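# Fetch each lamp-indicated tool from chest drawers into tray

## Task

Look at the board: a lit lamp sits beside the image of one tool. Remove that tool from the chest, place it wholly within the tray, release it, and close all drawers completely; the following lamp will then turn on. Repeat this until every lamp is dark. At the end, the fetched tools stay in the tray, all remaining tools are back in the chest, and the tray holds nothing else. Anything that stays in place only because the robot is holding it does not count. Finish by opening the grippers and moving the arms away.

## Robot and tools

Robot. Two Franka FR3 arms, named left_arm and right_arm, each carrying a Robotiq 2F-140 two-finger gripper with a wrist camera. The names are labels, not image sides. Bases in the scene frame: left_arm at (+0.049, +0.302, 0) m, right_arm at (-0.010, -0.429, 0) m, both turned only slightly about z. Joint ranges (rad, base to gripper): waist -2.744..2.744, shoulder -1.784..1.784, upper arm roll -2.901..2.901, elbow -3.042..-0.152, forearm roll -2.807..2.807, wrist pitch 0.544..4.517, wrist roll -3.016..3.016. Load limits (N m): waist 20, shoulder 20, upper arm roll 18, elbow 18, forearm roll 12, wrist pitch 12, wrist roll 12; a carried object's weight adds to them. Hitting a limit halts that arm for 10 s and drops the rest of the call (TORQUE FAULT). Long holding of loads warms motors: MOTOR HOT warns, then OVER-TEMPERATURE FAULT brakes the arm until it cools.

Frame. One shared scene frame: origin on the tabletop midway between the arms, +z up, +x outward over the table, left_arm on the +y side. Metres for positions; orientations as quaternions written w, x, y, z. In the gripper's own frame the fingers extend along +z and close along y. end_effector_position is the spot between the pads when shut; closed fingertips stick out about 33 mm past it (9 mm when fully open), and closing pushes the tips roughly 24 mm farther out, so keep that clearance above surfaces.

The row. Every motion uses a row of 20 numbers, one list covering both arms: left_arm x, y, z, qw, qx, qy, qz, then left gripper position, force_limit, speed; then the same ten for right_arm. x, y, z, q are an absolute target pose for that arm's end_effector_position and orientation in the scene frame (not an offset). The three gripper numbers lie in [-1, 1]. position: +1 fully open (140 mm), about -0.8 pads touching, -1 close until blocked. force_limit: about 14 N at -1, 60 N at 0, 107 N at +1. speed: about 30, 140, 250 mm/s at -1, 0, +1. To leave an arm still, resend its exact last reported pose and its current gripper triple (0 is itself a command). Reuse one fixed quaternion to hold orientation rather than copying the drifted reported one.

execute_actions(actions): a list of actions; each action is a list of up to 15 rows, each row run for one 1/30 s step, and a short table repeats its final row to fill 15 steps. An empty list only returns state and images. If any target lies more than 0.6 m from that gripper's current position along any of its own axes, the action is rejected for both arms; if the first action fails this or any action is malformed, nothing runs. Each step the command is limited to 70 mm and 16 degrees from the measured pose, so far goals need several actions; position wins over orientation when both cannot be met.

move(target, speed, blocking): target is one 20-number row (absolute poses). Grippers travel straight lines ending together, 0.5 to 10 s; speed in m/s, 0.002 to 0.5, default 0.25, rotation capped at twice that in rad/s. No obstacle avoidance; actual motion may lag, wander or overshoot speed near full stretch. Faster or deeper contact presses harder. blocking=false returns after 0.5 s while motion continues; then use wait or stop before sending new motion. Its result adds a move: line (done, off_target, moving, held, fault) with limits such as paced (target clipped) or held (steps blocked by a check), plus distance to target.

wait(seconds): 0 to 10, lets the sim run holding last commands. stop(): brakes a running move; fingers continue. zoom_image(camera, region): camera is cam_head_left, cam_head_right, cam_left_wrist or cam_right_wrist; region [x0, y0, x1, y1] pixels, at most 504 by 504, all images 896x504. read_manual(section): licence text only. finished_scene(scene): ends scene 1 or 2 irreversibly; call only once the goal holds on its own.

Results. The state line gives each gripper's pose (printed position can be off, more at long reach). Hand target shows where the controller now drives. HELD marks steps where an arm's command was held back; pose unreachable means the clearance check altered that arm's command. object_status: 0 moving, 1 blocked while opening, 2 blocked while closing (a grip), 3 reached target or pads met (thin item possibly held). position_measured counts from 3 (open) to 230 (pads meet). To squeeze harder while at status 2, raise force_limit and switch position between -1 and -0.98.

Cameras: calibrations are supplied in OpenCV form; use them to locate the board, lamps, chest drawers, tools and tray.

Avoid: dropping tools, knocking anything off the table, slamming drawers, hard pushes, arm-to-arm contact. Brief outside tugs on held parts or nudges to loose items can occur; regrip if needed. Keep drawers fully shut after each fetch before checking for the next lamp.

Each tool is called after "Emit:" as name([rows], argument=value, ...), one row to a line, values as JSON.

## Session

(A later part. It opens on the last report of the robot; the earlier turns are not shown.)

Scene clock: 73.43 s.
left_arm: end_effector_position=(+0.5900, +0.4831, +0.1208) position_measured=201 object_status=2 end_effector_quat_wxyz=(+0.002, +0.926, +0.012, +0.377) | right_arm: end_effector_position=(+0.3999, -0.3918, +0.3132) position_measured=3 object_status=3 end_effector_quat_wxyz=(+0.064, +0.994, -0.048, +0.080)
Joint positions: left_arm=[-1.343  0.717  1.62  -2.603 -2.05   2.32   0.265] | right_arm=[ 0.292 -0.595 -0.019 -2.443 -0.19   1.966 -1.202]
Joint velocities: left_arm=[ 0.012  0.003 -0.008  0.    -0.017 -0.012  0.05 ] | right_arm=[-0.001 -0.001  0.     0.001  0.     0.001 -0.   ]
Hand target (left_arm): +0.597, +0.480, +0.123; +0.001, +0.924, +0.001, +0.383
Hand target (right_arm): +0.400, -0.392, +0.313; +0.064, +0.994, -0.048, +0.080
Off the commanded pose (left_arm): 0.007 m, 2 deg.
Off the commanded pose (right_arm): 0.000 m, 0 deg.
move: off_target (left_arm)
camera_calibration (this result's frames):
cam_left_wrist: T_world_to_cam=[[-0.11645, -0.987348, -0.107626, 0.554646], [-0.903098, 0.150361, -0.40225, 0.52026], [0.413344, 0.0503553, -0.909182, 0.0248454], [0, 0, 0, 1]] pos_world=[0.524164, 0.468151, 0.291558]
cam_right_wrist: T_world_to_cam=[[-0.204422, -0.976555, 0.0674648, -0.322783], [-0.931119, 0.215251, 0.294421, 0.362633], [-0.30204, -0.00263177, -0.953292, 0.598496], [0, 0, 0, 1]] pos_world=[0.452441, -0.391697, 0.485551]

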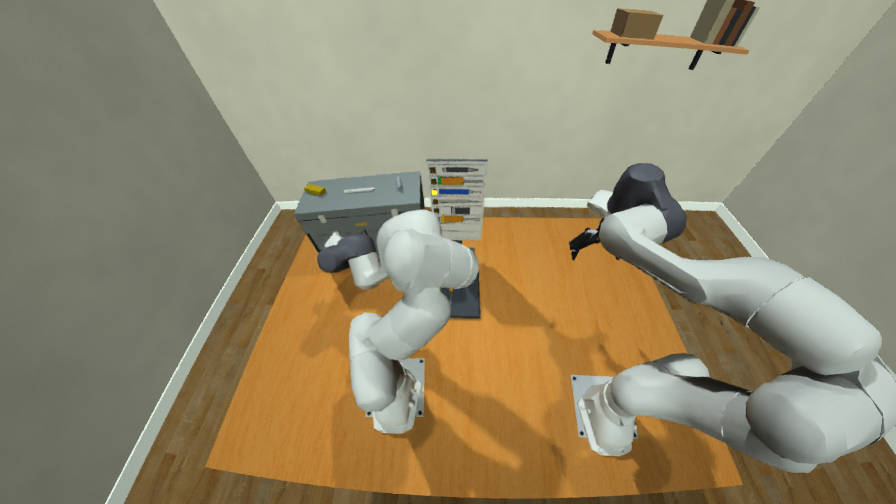

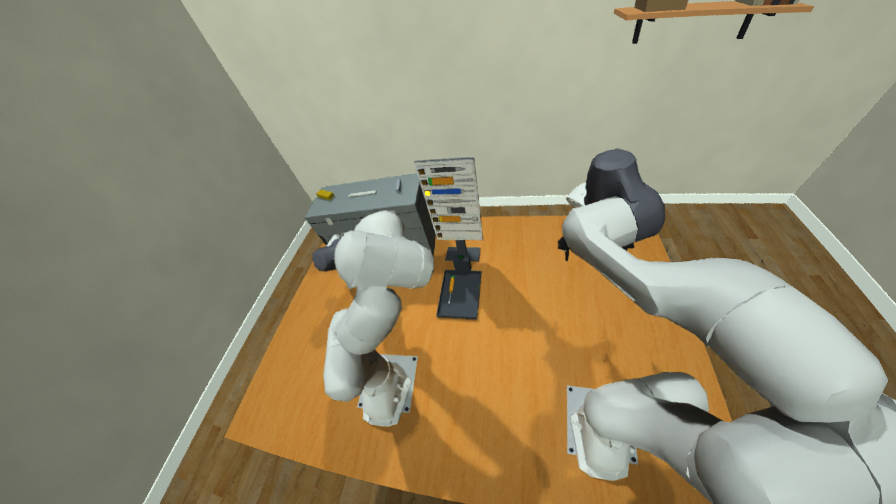

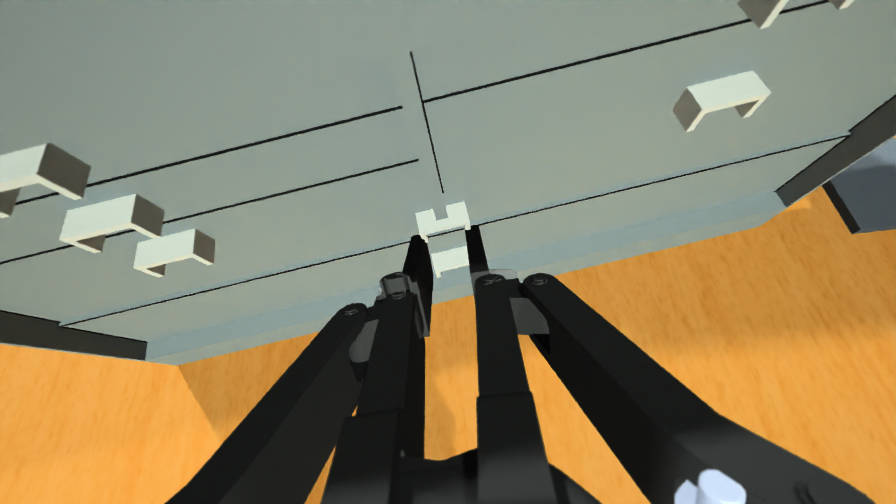

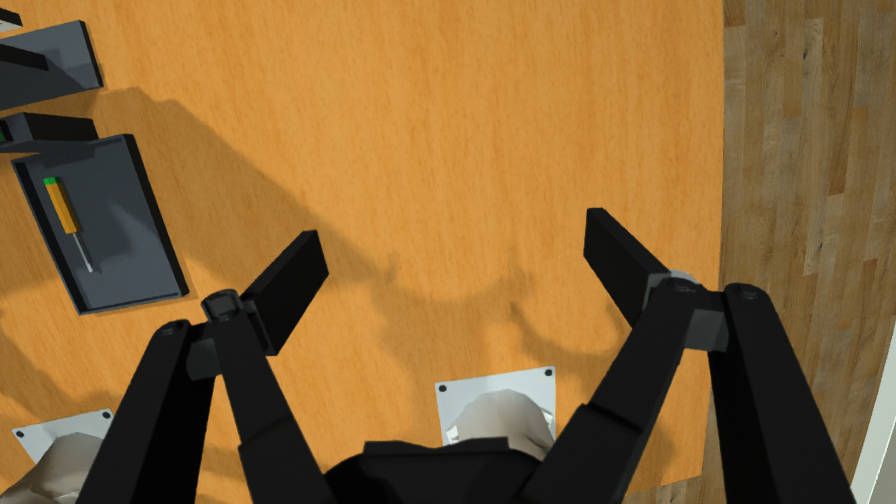

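Emit:
move(target=[0.593,0.482,0.122,0,0.924,0,0.383,0.2,0.5,0.5, 0.4,-0.392,0.313,0.064,0.994,-0.048,0.08,1,0,0])

Emit:
move(target=[0.597,0.482,0.122,0,0.924,0,0.383,0.2,0.5,0.5, 0.4,-0.392,0.313,0.064,0.994,-0.048,0.08,1,0,0], speed=0.03)

Emit:
move(target=[0.595,0.482,0.122,0,0.924,0,0.383,-1,0.5,0.5, 0.4,-0.392,0.313,0.064,0.994,-0.048,0.08,1,0,0])

Emit:
move(target=[0.45,0.468,0.127,0,0.966,0,0.259,-1,0.5,0.5, 0.4,-0.392,0.313,0.064,0.994,-0.048,0.08,1,0,0], speed=0.08)

Emit:
move(target=[0.45,0.468,0.127,0,0.966,0,0.259,0.2,0.5,0.5, 0.4,-0.392,0.313,0.064,0.994,-0.048,0.08,1,0,0])

Emit:
move(target=[0.43,0.468,0.22,0,0.966,0,0.259,0.2,0.5,0.5, 0.4,-0.392,0.313,0.064,0.994,-0.048,0.08,1,0,0], speed=0.12)

Emit:
move(target=[0.555,0.288,0.2,0,0.924,0.383,0,-0.2,0,0.5, 0.4,-0.392,0.313,0.064,0.994,-0.048,0.08,1,0,0])

Scene clock: 74.57 s.
left_arm: end_effector_position=(+0.5903, +0.4857, +0.1216) position_measured=104 object_status=3 end_effector_quat_wxyz=(-0.001, +0.925, +0.006, +0.381) | right_arm: end_effector_position=(+0.3999, -0.3918, +0.3132) position_measured=3 object_status=3 end_effector_quat_wxyz=(+0.064, +0.994, -0.048, +0.080)
Joint positions: left_arm=[-1.336  0.717  1.62  -2.604 -2.06   2.315  0.291] | right_arm=[ 0.292 -0.595 -0.019 -2.443 -0.19   1.966 -1.202]
Joint velocities: left_arm=[-0.     0.001  0.     0.    -0.004 -0.011  0.013] | right_arm=[-0.     0.001 -0.001  0.     0.001  0.001  0.   ]
Hand target (left_arm): +0.593, +0.482, +0.122; +0.000, +0.924, +0.000, +0.383
Hand target (right_arm): +0.400, -0.392, +0.313; +0.064, +0.994, -0.048, +0.080
Off the commanded pose (left_arm): 0.005 m, 1 deg.
Off the commanded pose (right_arm): 0.000 m, 0 deg.
move: off_target (left_arm)
camera_calibration (this result's frames):
cam_left_wrist: T_world_to_cam=[[-0.123276, -0.985165, -0.119388, 0.561787], [-0.89875, 0.161846, -0.407497, 0.512941], [0.420774, 0.0570654, -0.905369, 0.0171655], [0, 0, 0, 1]] pos_world=[0.523038, 0.469455, 0.291634]
cam_right_wrist: T_world_to_cam=[[-0.204422, -0.976555, 0.0674648, -0.322783], [-0.931119, 0.215251, 0.294421, 0.362633], [-0.30204, -0.00263168, -0.953291, 0.598496], [0, 0, 0, 1]] pos_world=[0.452441, -0.391697, 0.485551]

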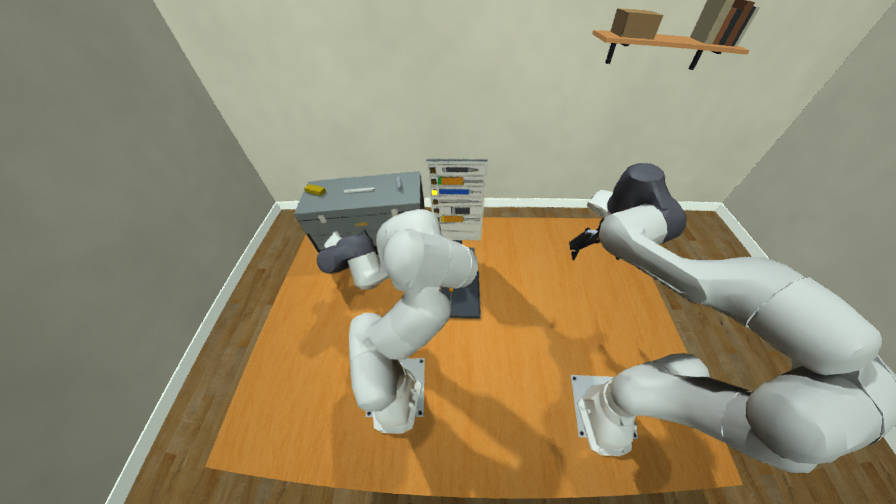

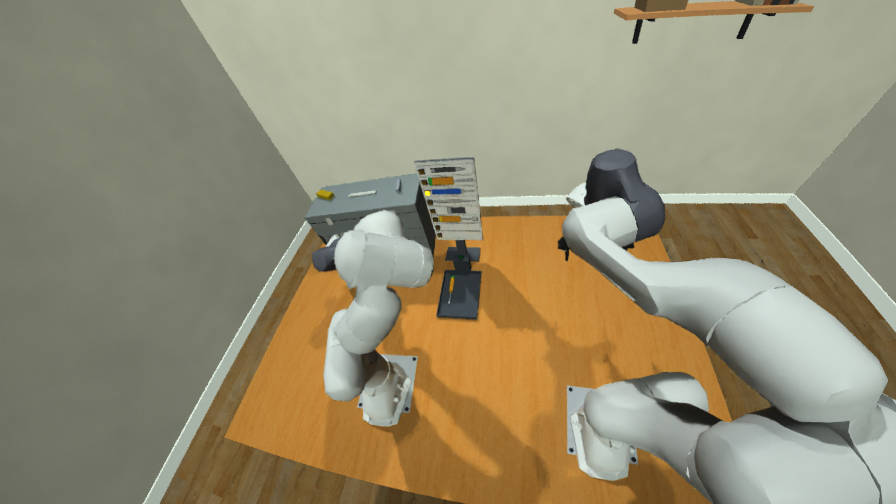

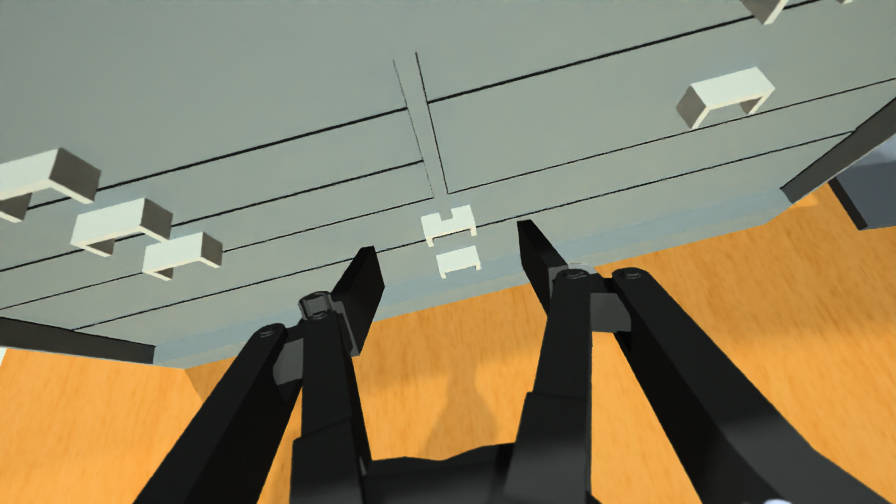

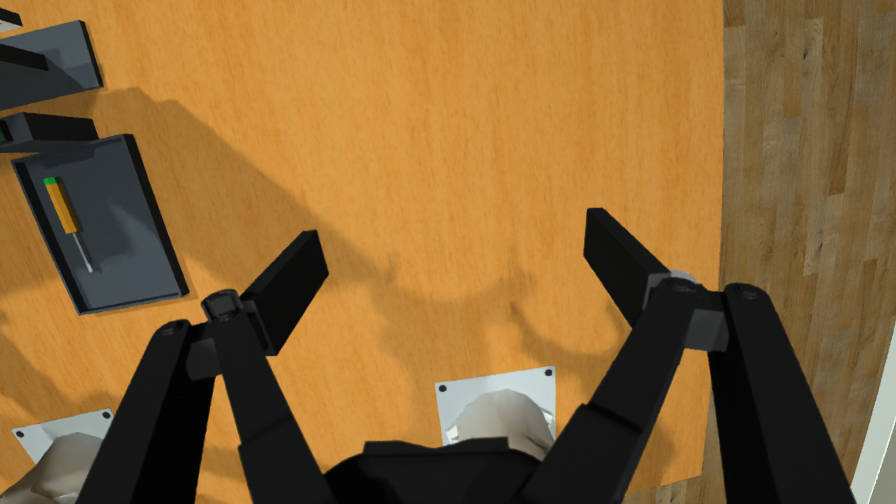

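Scene clock: 75.27 s.
left_arm: end_effector_position=(+0.5950, +0.4826, +0.1215) position_measured=104 object_status=3 end_effector_quat_wxyz=(+0.000, +0.925, +0.002, +0.381) | right_arm: end_effector_position=(+0.3999, -0.3918, +0.3132) position_measured=3 object_status=3 end_effector_quat_wxyz=(+0.064, +0.994, -0.048, +0.080)
Joint positions: left_arm=[-1.33   0.717  1.609 -2.593 -2.061  2.315  0.291] | right_arm=[ 0.292 -0.595 -0.019 -2.443 -0.19   1.966 -1.202]
Joint velocities: left_arm=[ 0.002 -0.    -0.002  0.001 -0.    -0.001  0.002] | right_arm=[ 0.     0.001 -0.     0.001 -0.001  0.     0.   ]
Hand target (left_arm): +0.597, +0.482, +0.122; -0.000, +0.924, +0.000, +0.383
Hand target (right_arm): +0.400, -0.392, +0.313; +0.064, +0.994, -0.048, +0.080
Off the commanded pose (left_arm): 0.002 m, 0 deg.
Off the commanded pose (right_arm): 0.000 m, 0 deg.
move: done
camera_calibration (this result's frames):
cam_left_wrist: T_world_to_cam=[[-0.131678, -0.984009, -0.119944, 0.563793], [-0.89694, 0.16979, -0.408253, 0.51281], [0.42209, 0.0538248, -0.904955, 0.0160225], [0, 0, 0, 1]] pos_world=[0.527436, 0.466845, 0.29148]
cam_right_wrist: T_world_to_cam=[[-0.204422, -0.976555, 0.0674649, -0.322783], [-0.93112, 0.21525, 0.294421, 0.362633], [-0.30204, -0.00263187, -0.953292, 0.598496], [0, 0, 0, 1]] pos_world=[0.452441, -0.391697, 0.485551]

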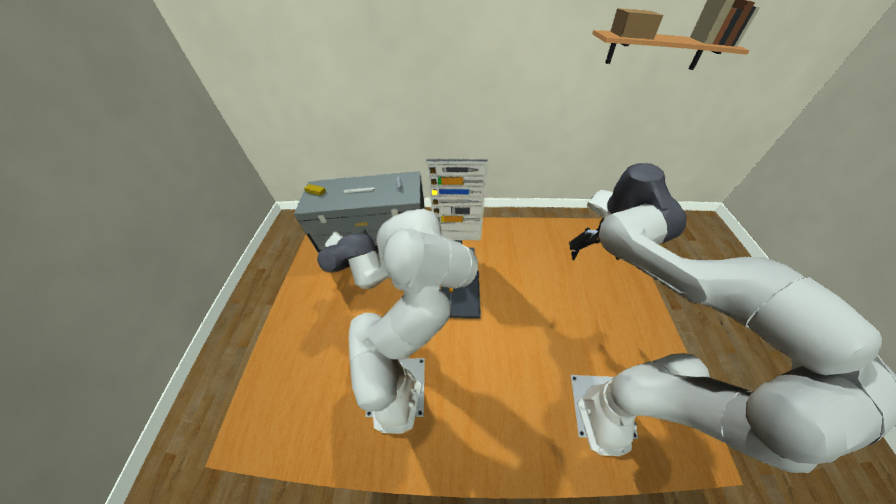

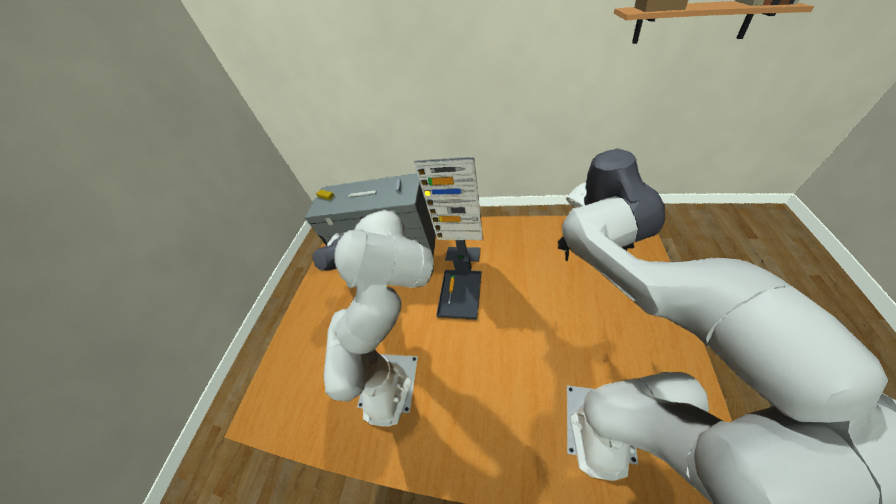

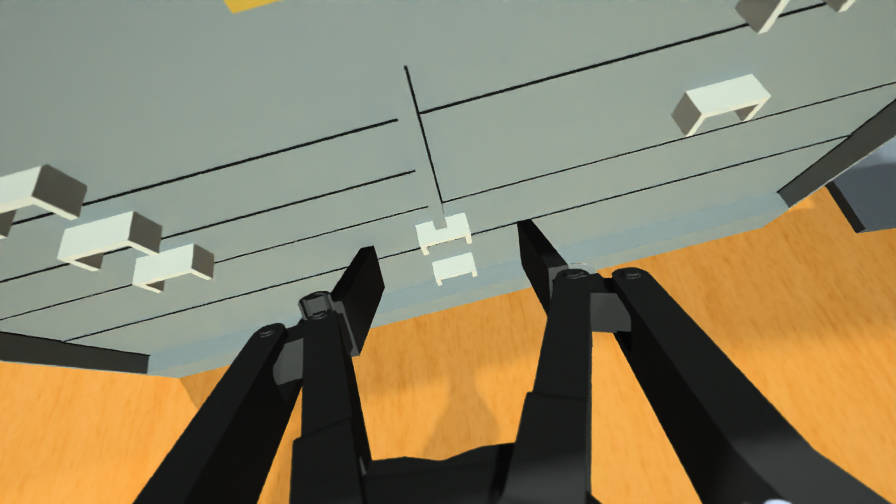

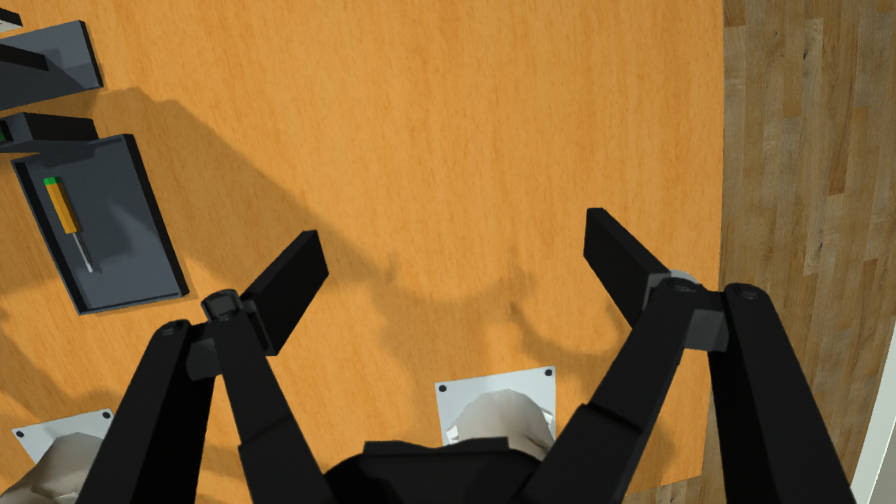

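Scene clock: 75.97 s.
left_arm: end_effector_position=(+0.5937, +0.4826, +0.1207) position_measured=196 object_status=2 end_effector_quat_wxyz=(+0.000, +0.925, +0.002, +0.380) | right_arm: end_effector_position=(+0.3999, -0.3918, +0.3132) position_measured=3 object_status=3 end_effector_quat_wxyz=(+0.064, +0.994, -0.048, +0.080)
Joint positions: left_arm=[-1.331  0.716  1.61  -2.596 -2.061  2.315  0.292] | right_arm=[ 0.292 -0.595 -0.019 -2.443 -0.19   1.966 -1.202]
Joint velocities: left_arm=[-0.001 -0.     0.001 -0.001 -0.     0.     0.002] | right_arm=[-0.001  0.001 -0.001  0.    -0.001 -0.001  0.001]
Hand target (left_arm): +0.595, +0.482, +0.122; +0.000, +0.924, +0.000, +0.383
Hand target (right_arm): +0.400, -0.392, +0.313; +0.064, +0.994, -0.048, +0.080
Off the commanded pose (left_arm): 0.002 m, 0 deg.
Off the commanded pose (right_arm): 0.000 m, 0 deg.
move: done
camera_calibration (this result's frames):
cam_left_wrist: T_world_to_cam=[[-0.131435, -0.984084, -0.119594, 0.563396], [-0.897547, 0.169351, -0.407099, 0.511829], [0.420873, 0.0538343, -0.905521, 0.0166571], [0, 0, 0, 1]] pos_world=[0.52643, 0.466854, 0.290827]
cam_right_wrist: T_world_to_cam=[[-0.204422, -0.976555, 0.0674648, -0.322783], [-0.931119, 0.215251, 0.294421, 0.362633], [-0.30204, -0.0026317, -0.953292, 0.598496], [0, 0, 0, 1]] pos_world=[0.452441, -0.391697, 0.485551]

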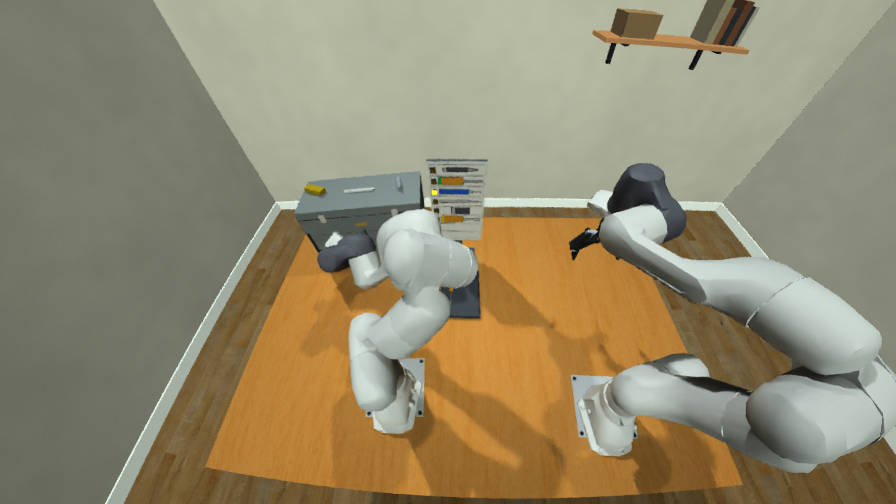

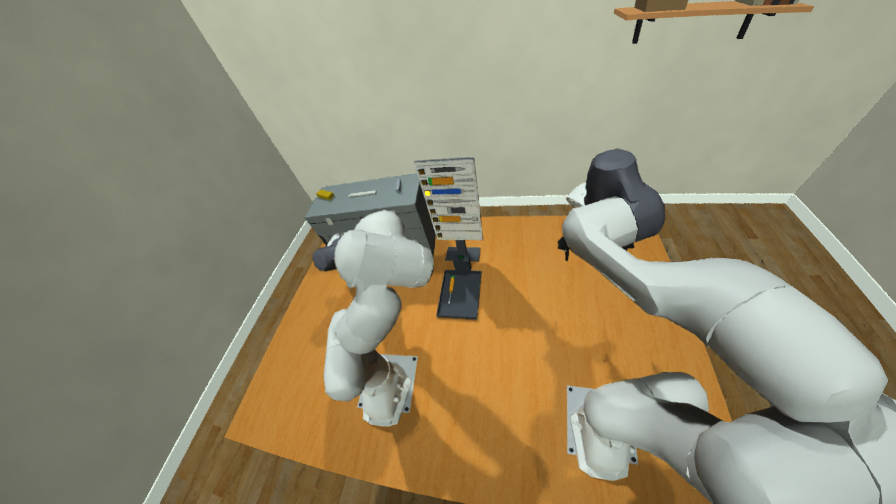

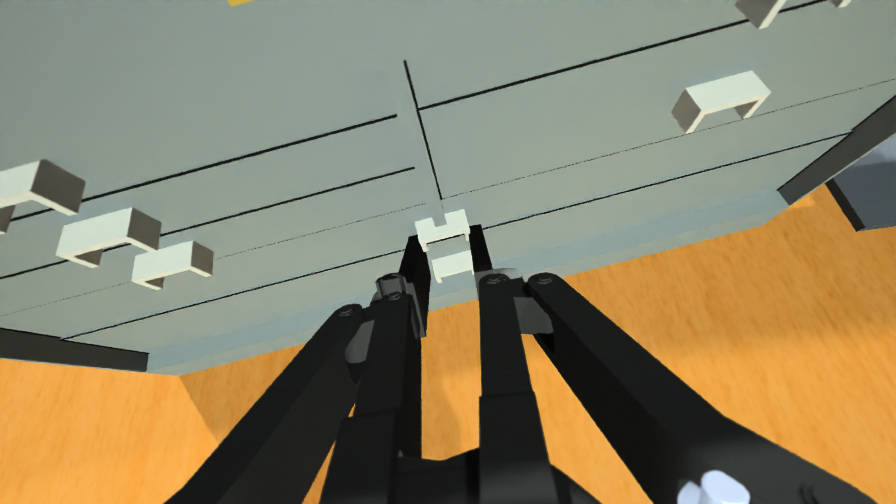

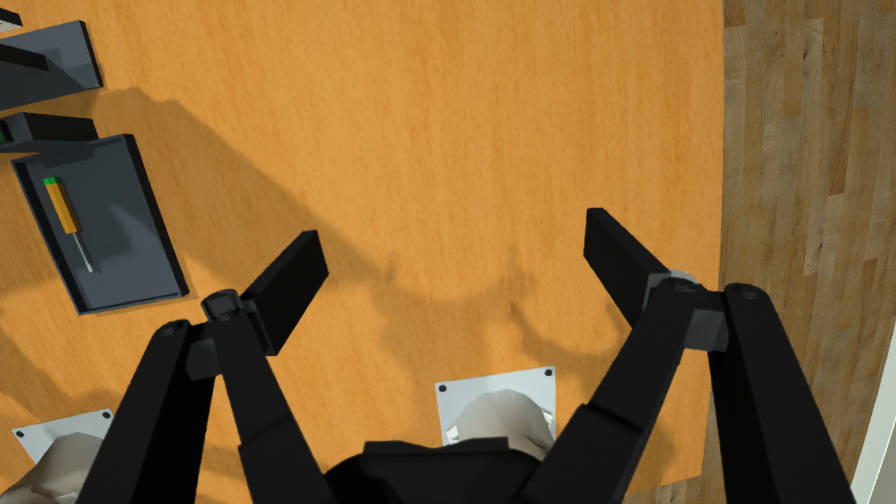

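Scene clock: 78.20 s.
left_arm: end_effector_position=(+0.4518, +0.4696, +0.1254) position_measured=196 object_status=2 end_effector_quat_wxyz=(-0.002, +0.965, -0.005, +0.261) | right_arm: end_effector_position=(+0.3999, -0.3918, +0.3132) position_measured=3 object_status=3 end_effector_quat_wxyz=(+0.064, +0.994, -0.048, +0.080)
Joint positions: left_arm=[-1.728  0.865  2.035 -2.879 -1.58   2.24   0.018] | right_arm=[ 0.292 -0.595 -0.019 -2.443 -0.19   1.966 -1.202]
Joint velocities: left_arm=[-0.001  0.005  0.004  0.002  0.018 -0.007 -0.041] | right_arm=[ 0.    -0.     0.    -0.001  0.001 -0.     0.001]
Hand target (left_arm): +0.450, +0.470, +0.126; -0.001, +0.966, -0.001, +0.259
Hand target (right_arm): +0.400, -0.392, +0.313; +0.064, +0.994, -0.048, +0.080
Off the commanded pose (left_arm): 0.003 m, 1 deg.
Off the commanded pose (right_arm): 0.000 m, 0 deg.
move: done
camera_calibration (this result's frames):
cam_left_wrist: T_world_to_cam=[[-0.170346, -0.981287, -0.0897701, 0.545028], [-0.968325, 0.183579, -0.169252, 0.383985], [0.182565, 0.0580952, -0.981476, 0.196535], [0, 0, 0, 1]] pos_world=[0.428786, 0.45292, 0.306812]
cam_right_wrist: T_world_to_cam=[[-0.204422, -0.976555, 0.0674648, -0.322783], [-0.931119, 0.215251, 0.294421, 0.362633], [-0.30204, -0.00263174, -0.953292, 0.598496], [0, 0, 0, 1]] pos_world=[0.452441, -0.391697, 0.485551]

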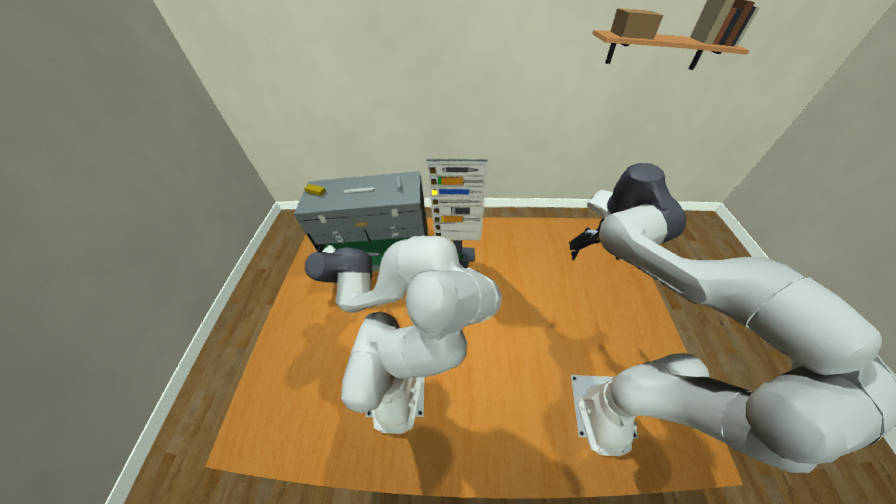

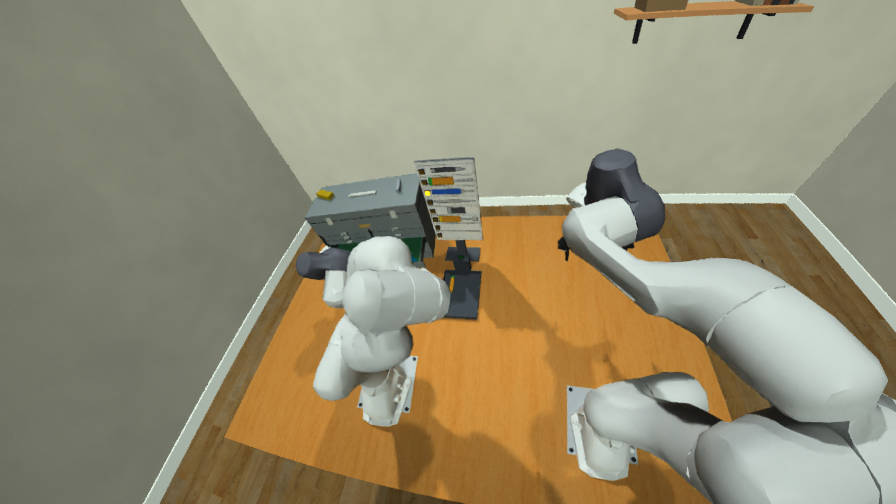

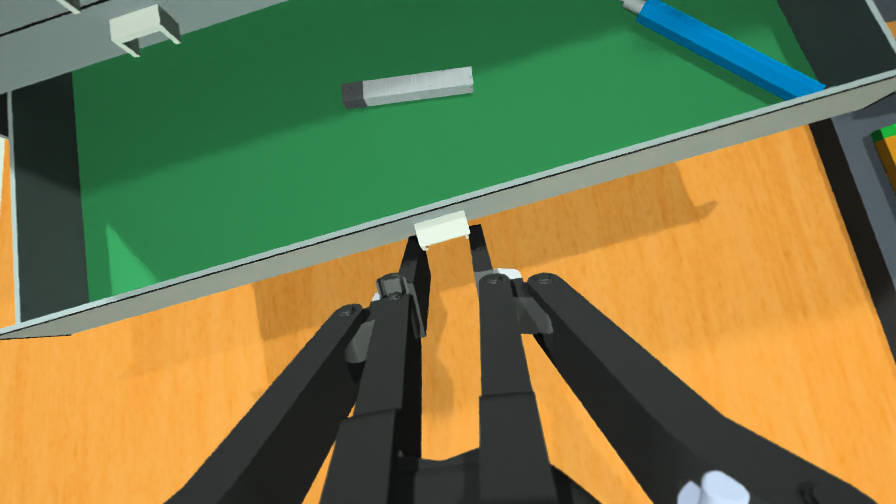

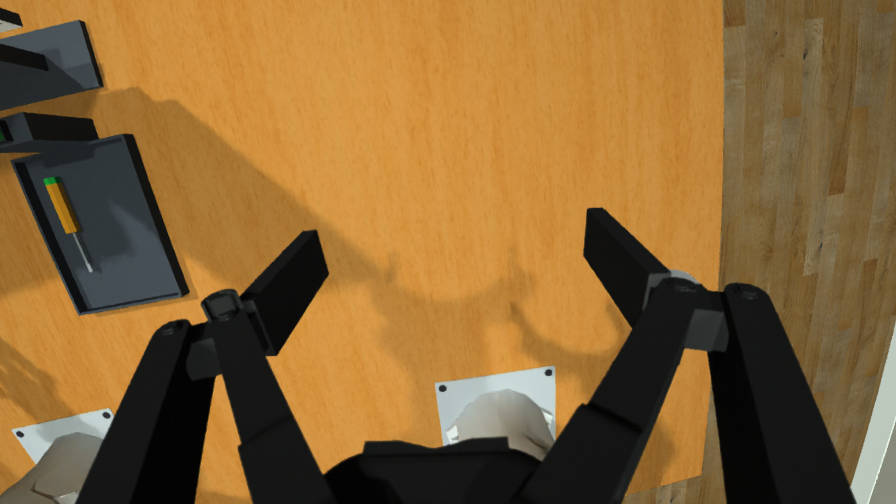

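Scene clock: 78.90 s.
left_arm: end_effector_position=(+0.4513, +0.4690, +0.1273) position_measured=104 object_status=3 end_effector_quat_wxyz=(-0.002, +0.965, -0.003, +0.261) | right_arm: end_effector_position=(+0.3999, -0.3918, +0.3132) position_measured=3 object_status=3 end_effector_quat_wxyz=(+0.064, +0.994, -0.048, +0.080)
Joint positions: left_arm=[-1.736  0.872  2.043 -2.881 -1.572  2.237  0.004] | right_arm=[ 0.292 -0.595 -0.019 -2.443 -0.19   1.966 -1.202]
Joint velocities: left_arm=[-0.001 -0.     0.002 -0.     0.004 -0.001 -0.016] | right_arm=[ 0.001  0.    -0.001 -0.001  0.001  0.     0.001]
Hand target (left_arm): +0.450, +0.468, +0.127; -0.000, +0.966, -0.000, +0.259
Hand target (right_arm): +0.400, -0.392, +0.313; +0.064, +0.994, -0.048, +0.080
Off the commanded pose (left_arm): 0.002 m, 0 deg.
Off the commanded pose (right_arm): 0.000 m, 0 deg.
move: done
camera_calibration (this result's frames):
cam_left_wrist: T_world_to_cam=[[-0.166736, -0.981982, -0.0889364, 0.543088], [-0.969233, 0.179797, -0.16811, 0.385966], [0.181072, 0.05817, -0.981748, 0.199243], [0, 0, 0, 1]] pos_world=[0.428566, 0.452317, 0.308792]
cam_right_wrist: T_world_to_cam=[[-0.204422, -0.976555, 0.067465, -0.322783], [-0.931119, 0.215251, 0.294421, 0.362633], [-0.302041, -0.00263179, -0.953291, 0.598496], [0, 0, 0, 1]] pos_world=[0.452441, -0.391697, 0.485551]

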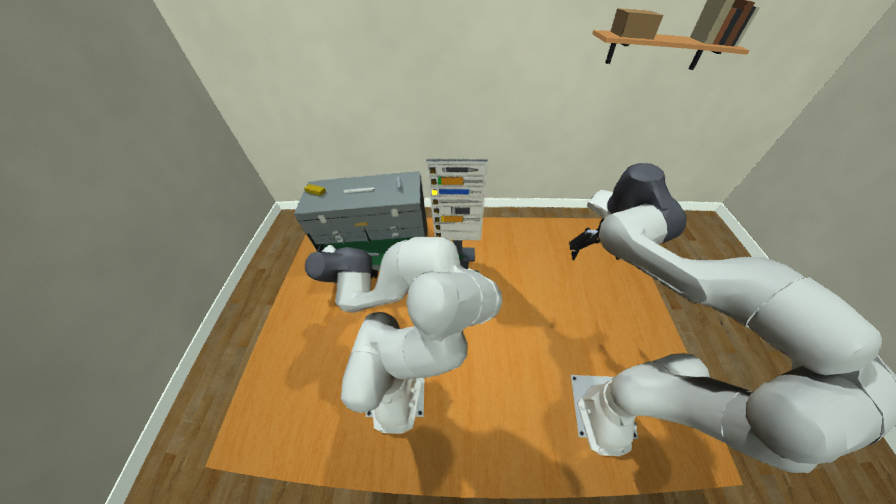

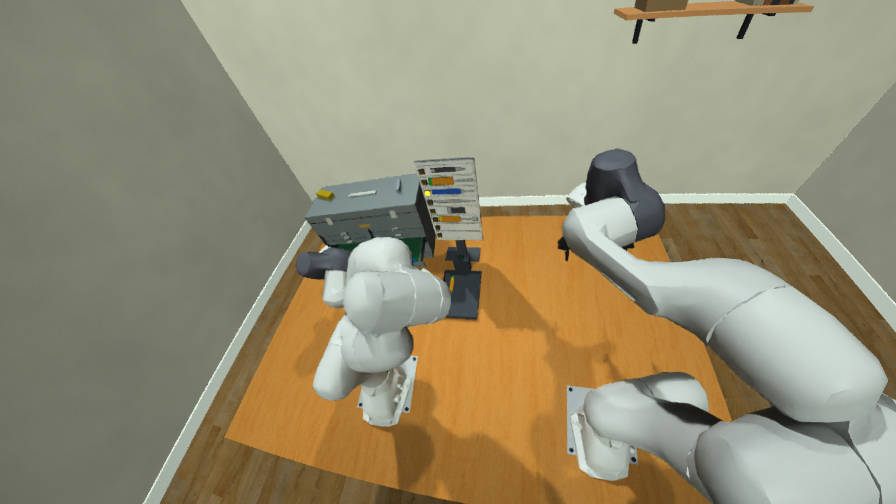

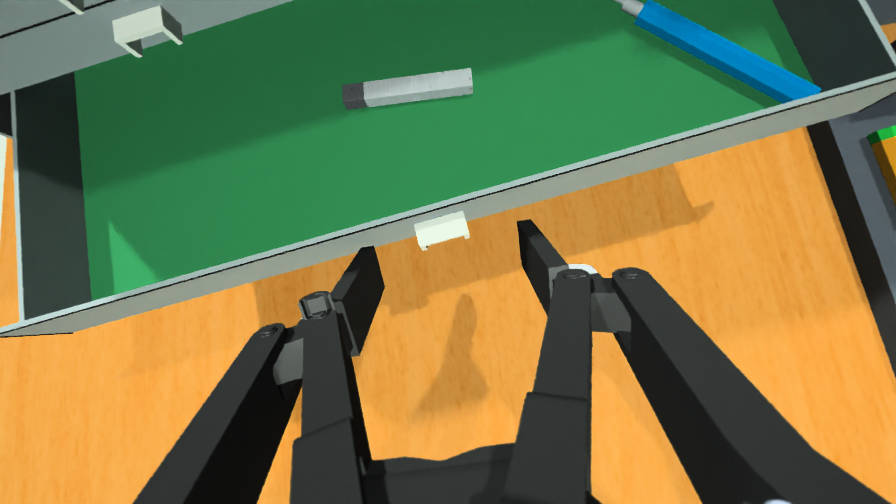

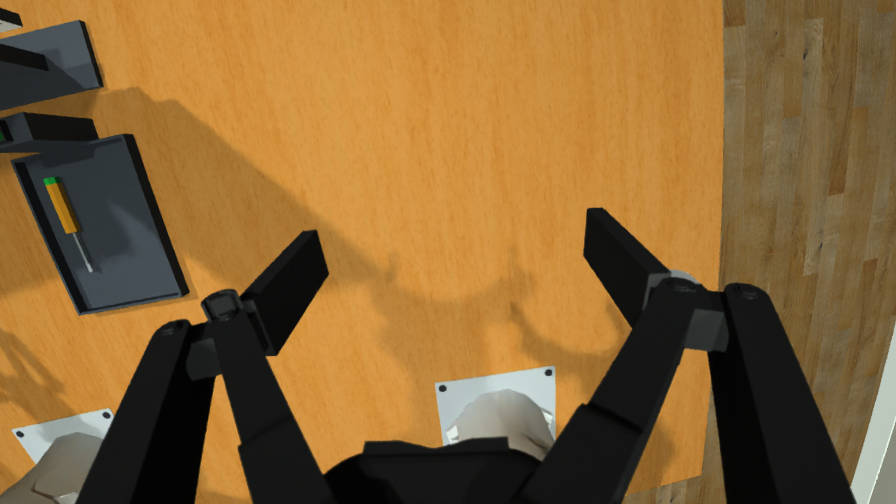

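Scene clock: 80.37 s.
left_arm: end_effector_position=(+0.4313, +0.4699, +0.2189) position_measured=104 object_status=3 end_effector_quat_wxyz=(-0.002, +0.965, -0.005, +0.261) | right_arm: end_effector_position=(+0.3999, -0.3918, +0.3132) position_measured=3 object_status=3 end_effector_quat_wxyz=(+0.064, +0.994, -0.048, +0.080)
Joint positions: left_arm=[-1.826  1.064  2.365 -2.861 -1.24   2.028 -0.182] | right_arm=[ 0.292 -0.595 -0.019 -2.443 -0.19   1.966 -1.202]
Joint velocities: left_arm=[-0.001  0.002  0.001 -0.001  0.001 -0.014 -0.028] | right_arm=[ 0.     0.001  0.    -0.    -0.001 -0.     0.001]
Hand target (left_arm): +0.431, +0.469, +0.220; +0.001, +0.966, +0.000, +0.260
Hand target (right_arm): +0.400, -0.392, +0.313; +0.064, +0.994, -0.048, +0.080
Off the commanded pose (left_arm): 0.003 m, 1 deg.
Off the commanded pose (right_arm): 0.000 m, 0 deg.
move: done
camera_calibration (this result's frames):
cam_left_wrist: T_world_to_cam=[[-0.169792, -0.981445, -0.089085, 0.549907], [-0.968381, 0.182929, -0.169633, 0.380352], [0.182781, 0.0574661, -0.981473, 0.2922], [0, 0, 0, 1]] pos_world=[0.408287, 0.453335, 0.400295]
cam_right_wrist: T_world_to_cam=[[-0.204422, -0.976555, 0.0674648, -0.322783], [-0.931119, 0.215251, 0.294421, 0.362633], [-0.30204, -0.00263176, -0.953292, 0.598496], [0, 0, 0, 1]] pos_world=[0.452441, -0.391697, 0.485551]

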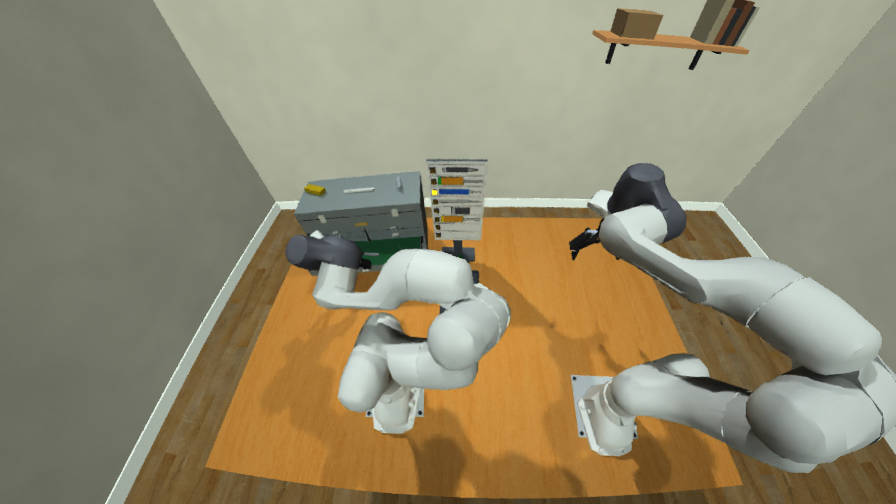

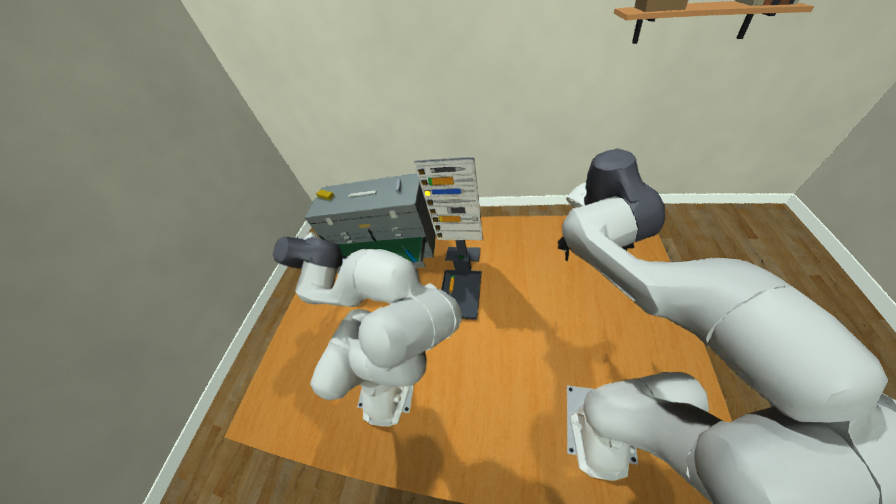

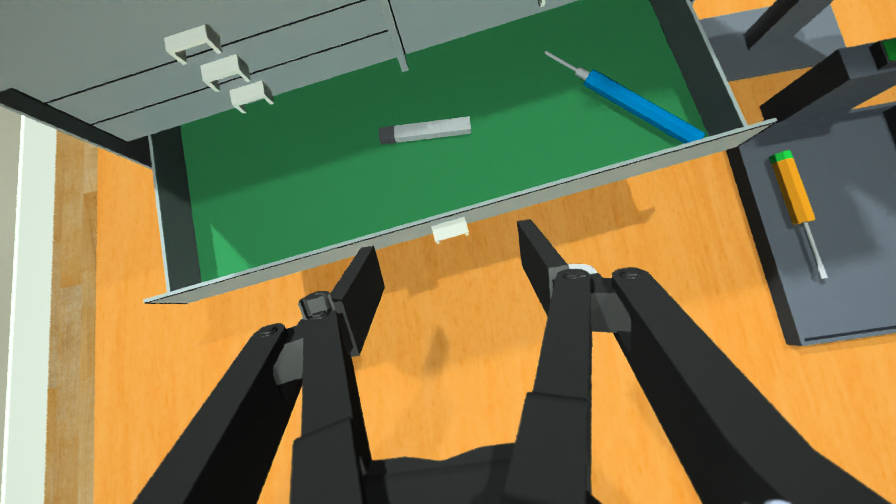

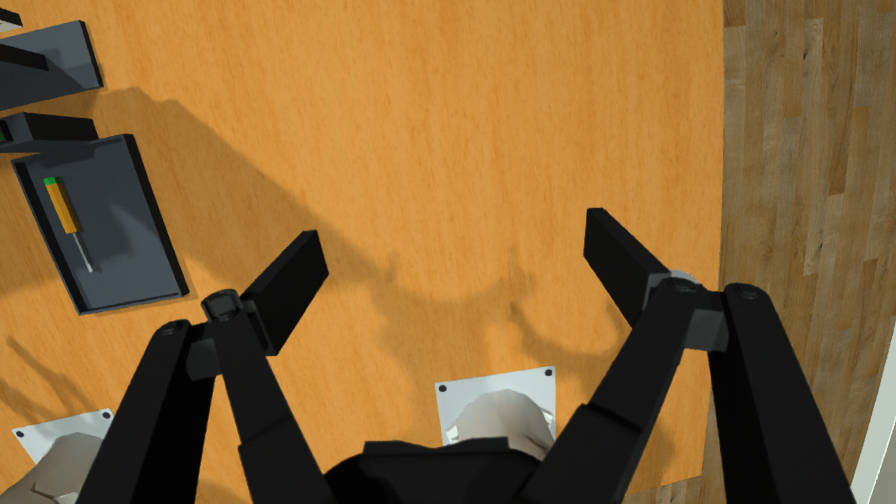

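Scene clock: 83.30 s.
left_arm: end_effector_position=(+0.5570, +0.2863, +0.2061) position_measured=154 object_status=3 end_effector_quat_wxyz=(+0.001, +0.927, +0.374, +0.009) | right_arm: end_effector_position=(+0.3999, -0.3918, +0.3132) position_measured=3 object_status=3 end_effector_quat_wxyz=(+0.064, +0.994, -0.048, +0.080)
Joint positions: left_arm=[-1.522  1.259  1.893 -2.142 -1.143  1.498 -1.585] | right_arm=[ 0.292 -0.595 -0.019 -2.443 -0.19   1.966 -1.202]
Joint velocities: left_arm=[-0.     0.    -0.001 -0.     0.001 -0.001 -0.03 ] | right_arm=[-0.    -0.001 -0.    -0.     0.     0.002 -0.002]
Hand target (left_arm): +0.557, +0.286, +0.205; +0.001, +0.925, +0.381, +0.007
Hand target (right_arm): +0.400, -0.392, +0.313; +0.064, +0.994, -0.048, +0.080
Off the commanded pose (left_arm): 0.007 m, 2 deg.
Off the commanded pose (right_arm): 0.000 m, 0 deg.
move: off_target (left_arm)
camera_calibration (this result's frames):
cam_left_wrist: T_world_to_cam=[[0.550756, -0.834534, 0.0148419, -0.0748865], [-0.791634, -0.516643, 0.326185, 0.533145], [-0.264544, -0.191398, -0.94519, 0.580163], [0, 0, 0, 1]] pos_world=[0.616779, 0.323992, 0.375572]
cam_right_wrist: T_world_to_cam=[[-0.204422, -0.976555, 0.0674649, -0.322783], [-0.931119, 0.215251, 0.294421, 0.362633], [-0.30204, -0.00263178, -0.953291, 0.598496], [0, 0, 0, 1]] pos_world=[0.452441, -0.391697, 0.485551]

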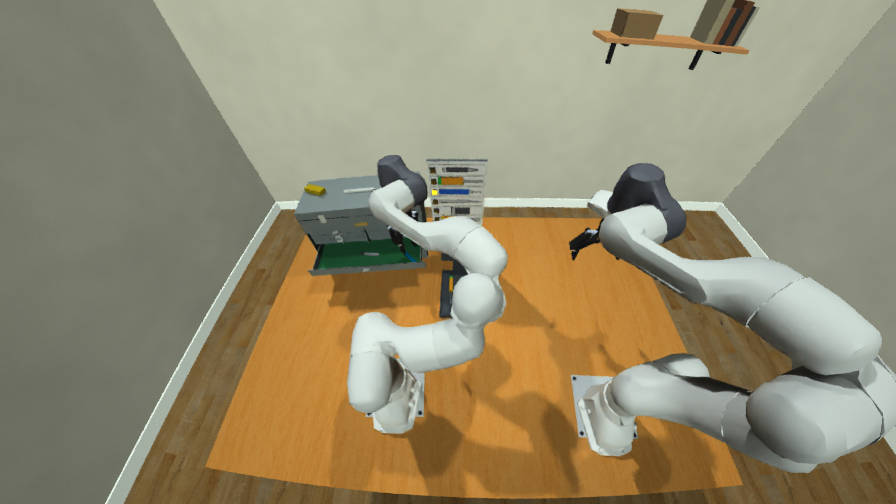

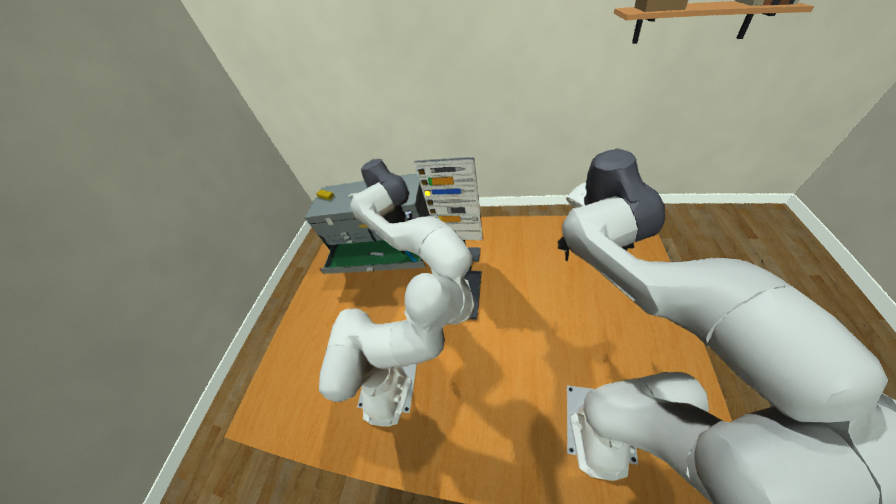

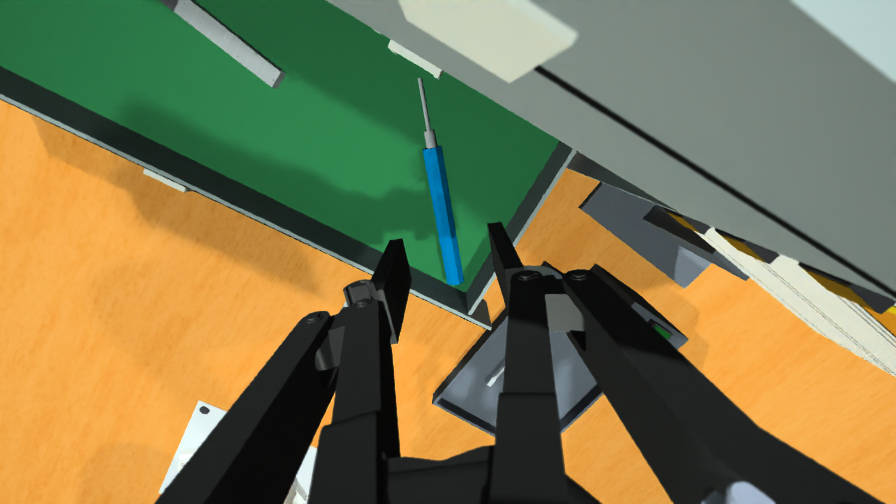

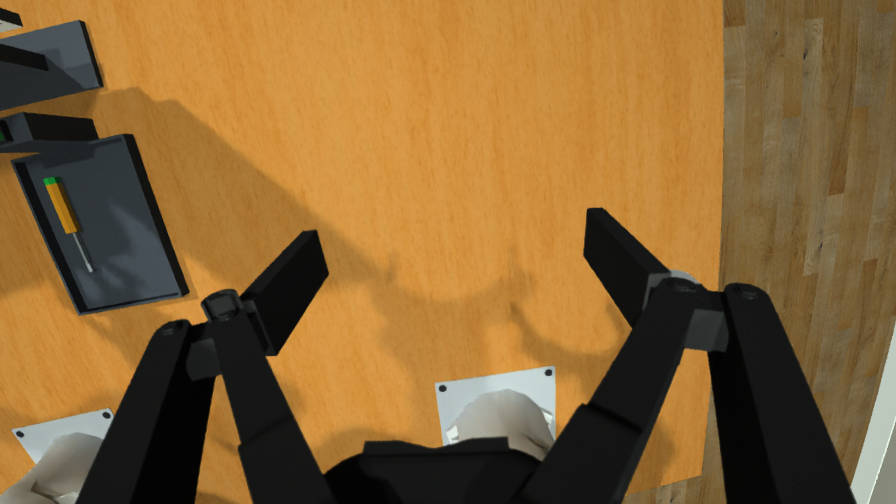

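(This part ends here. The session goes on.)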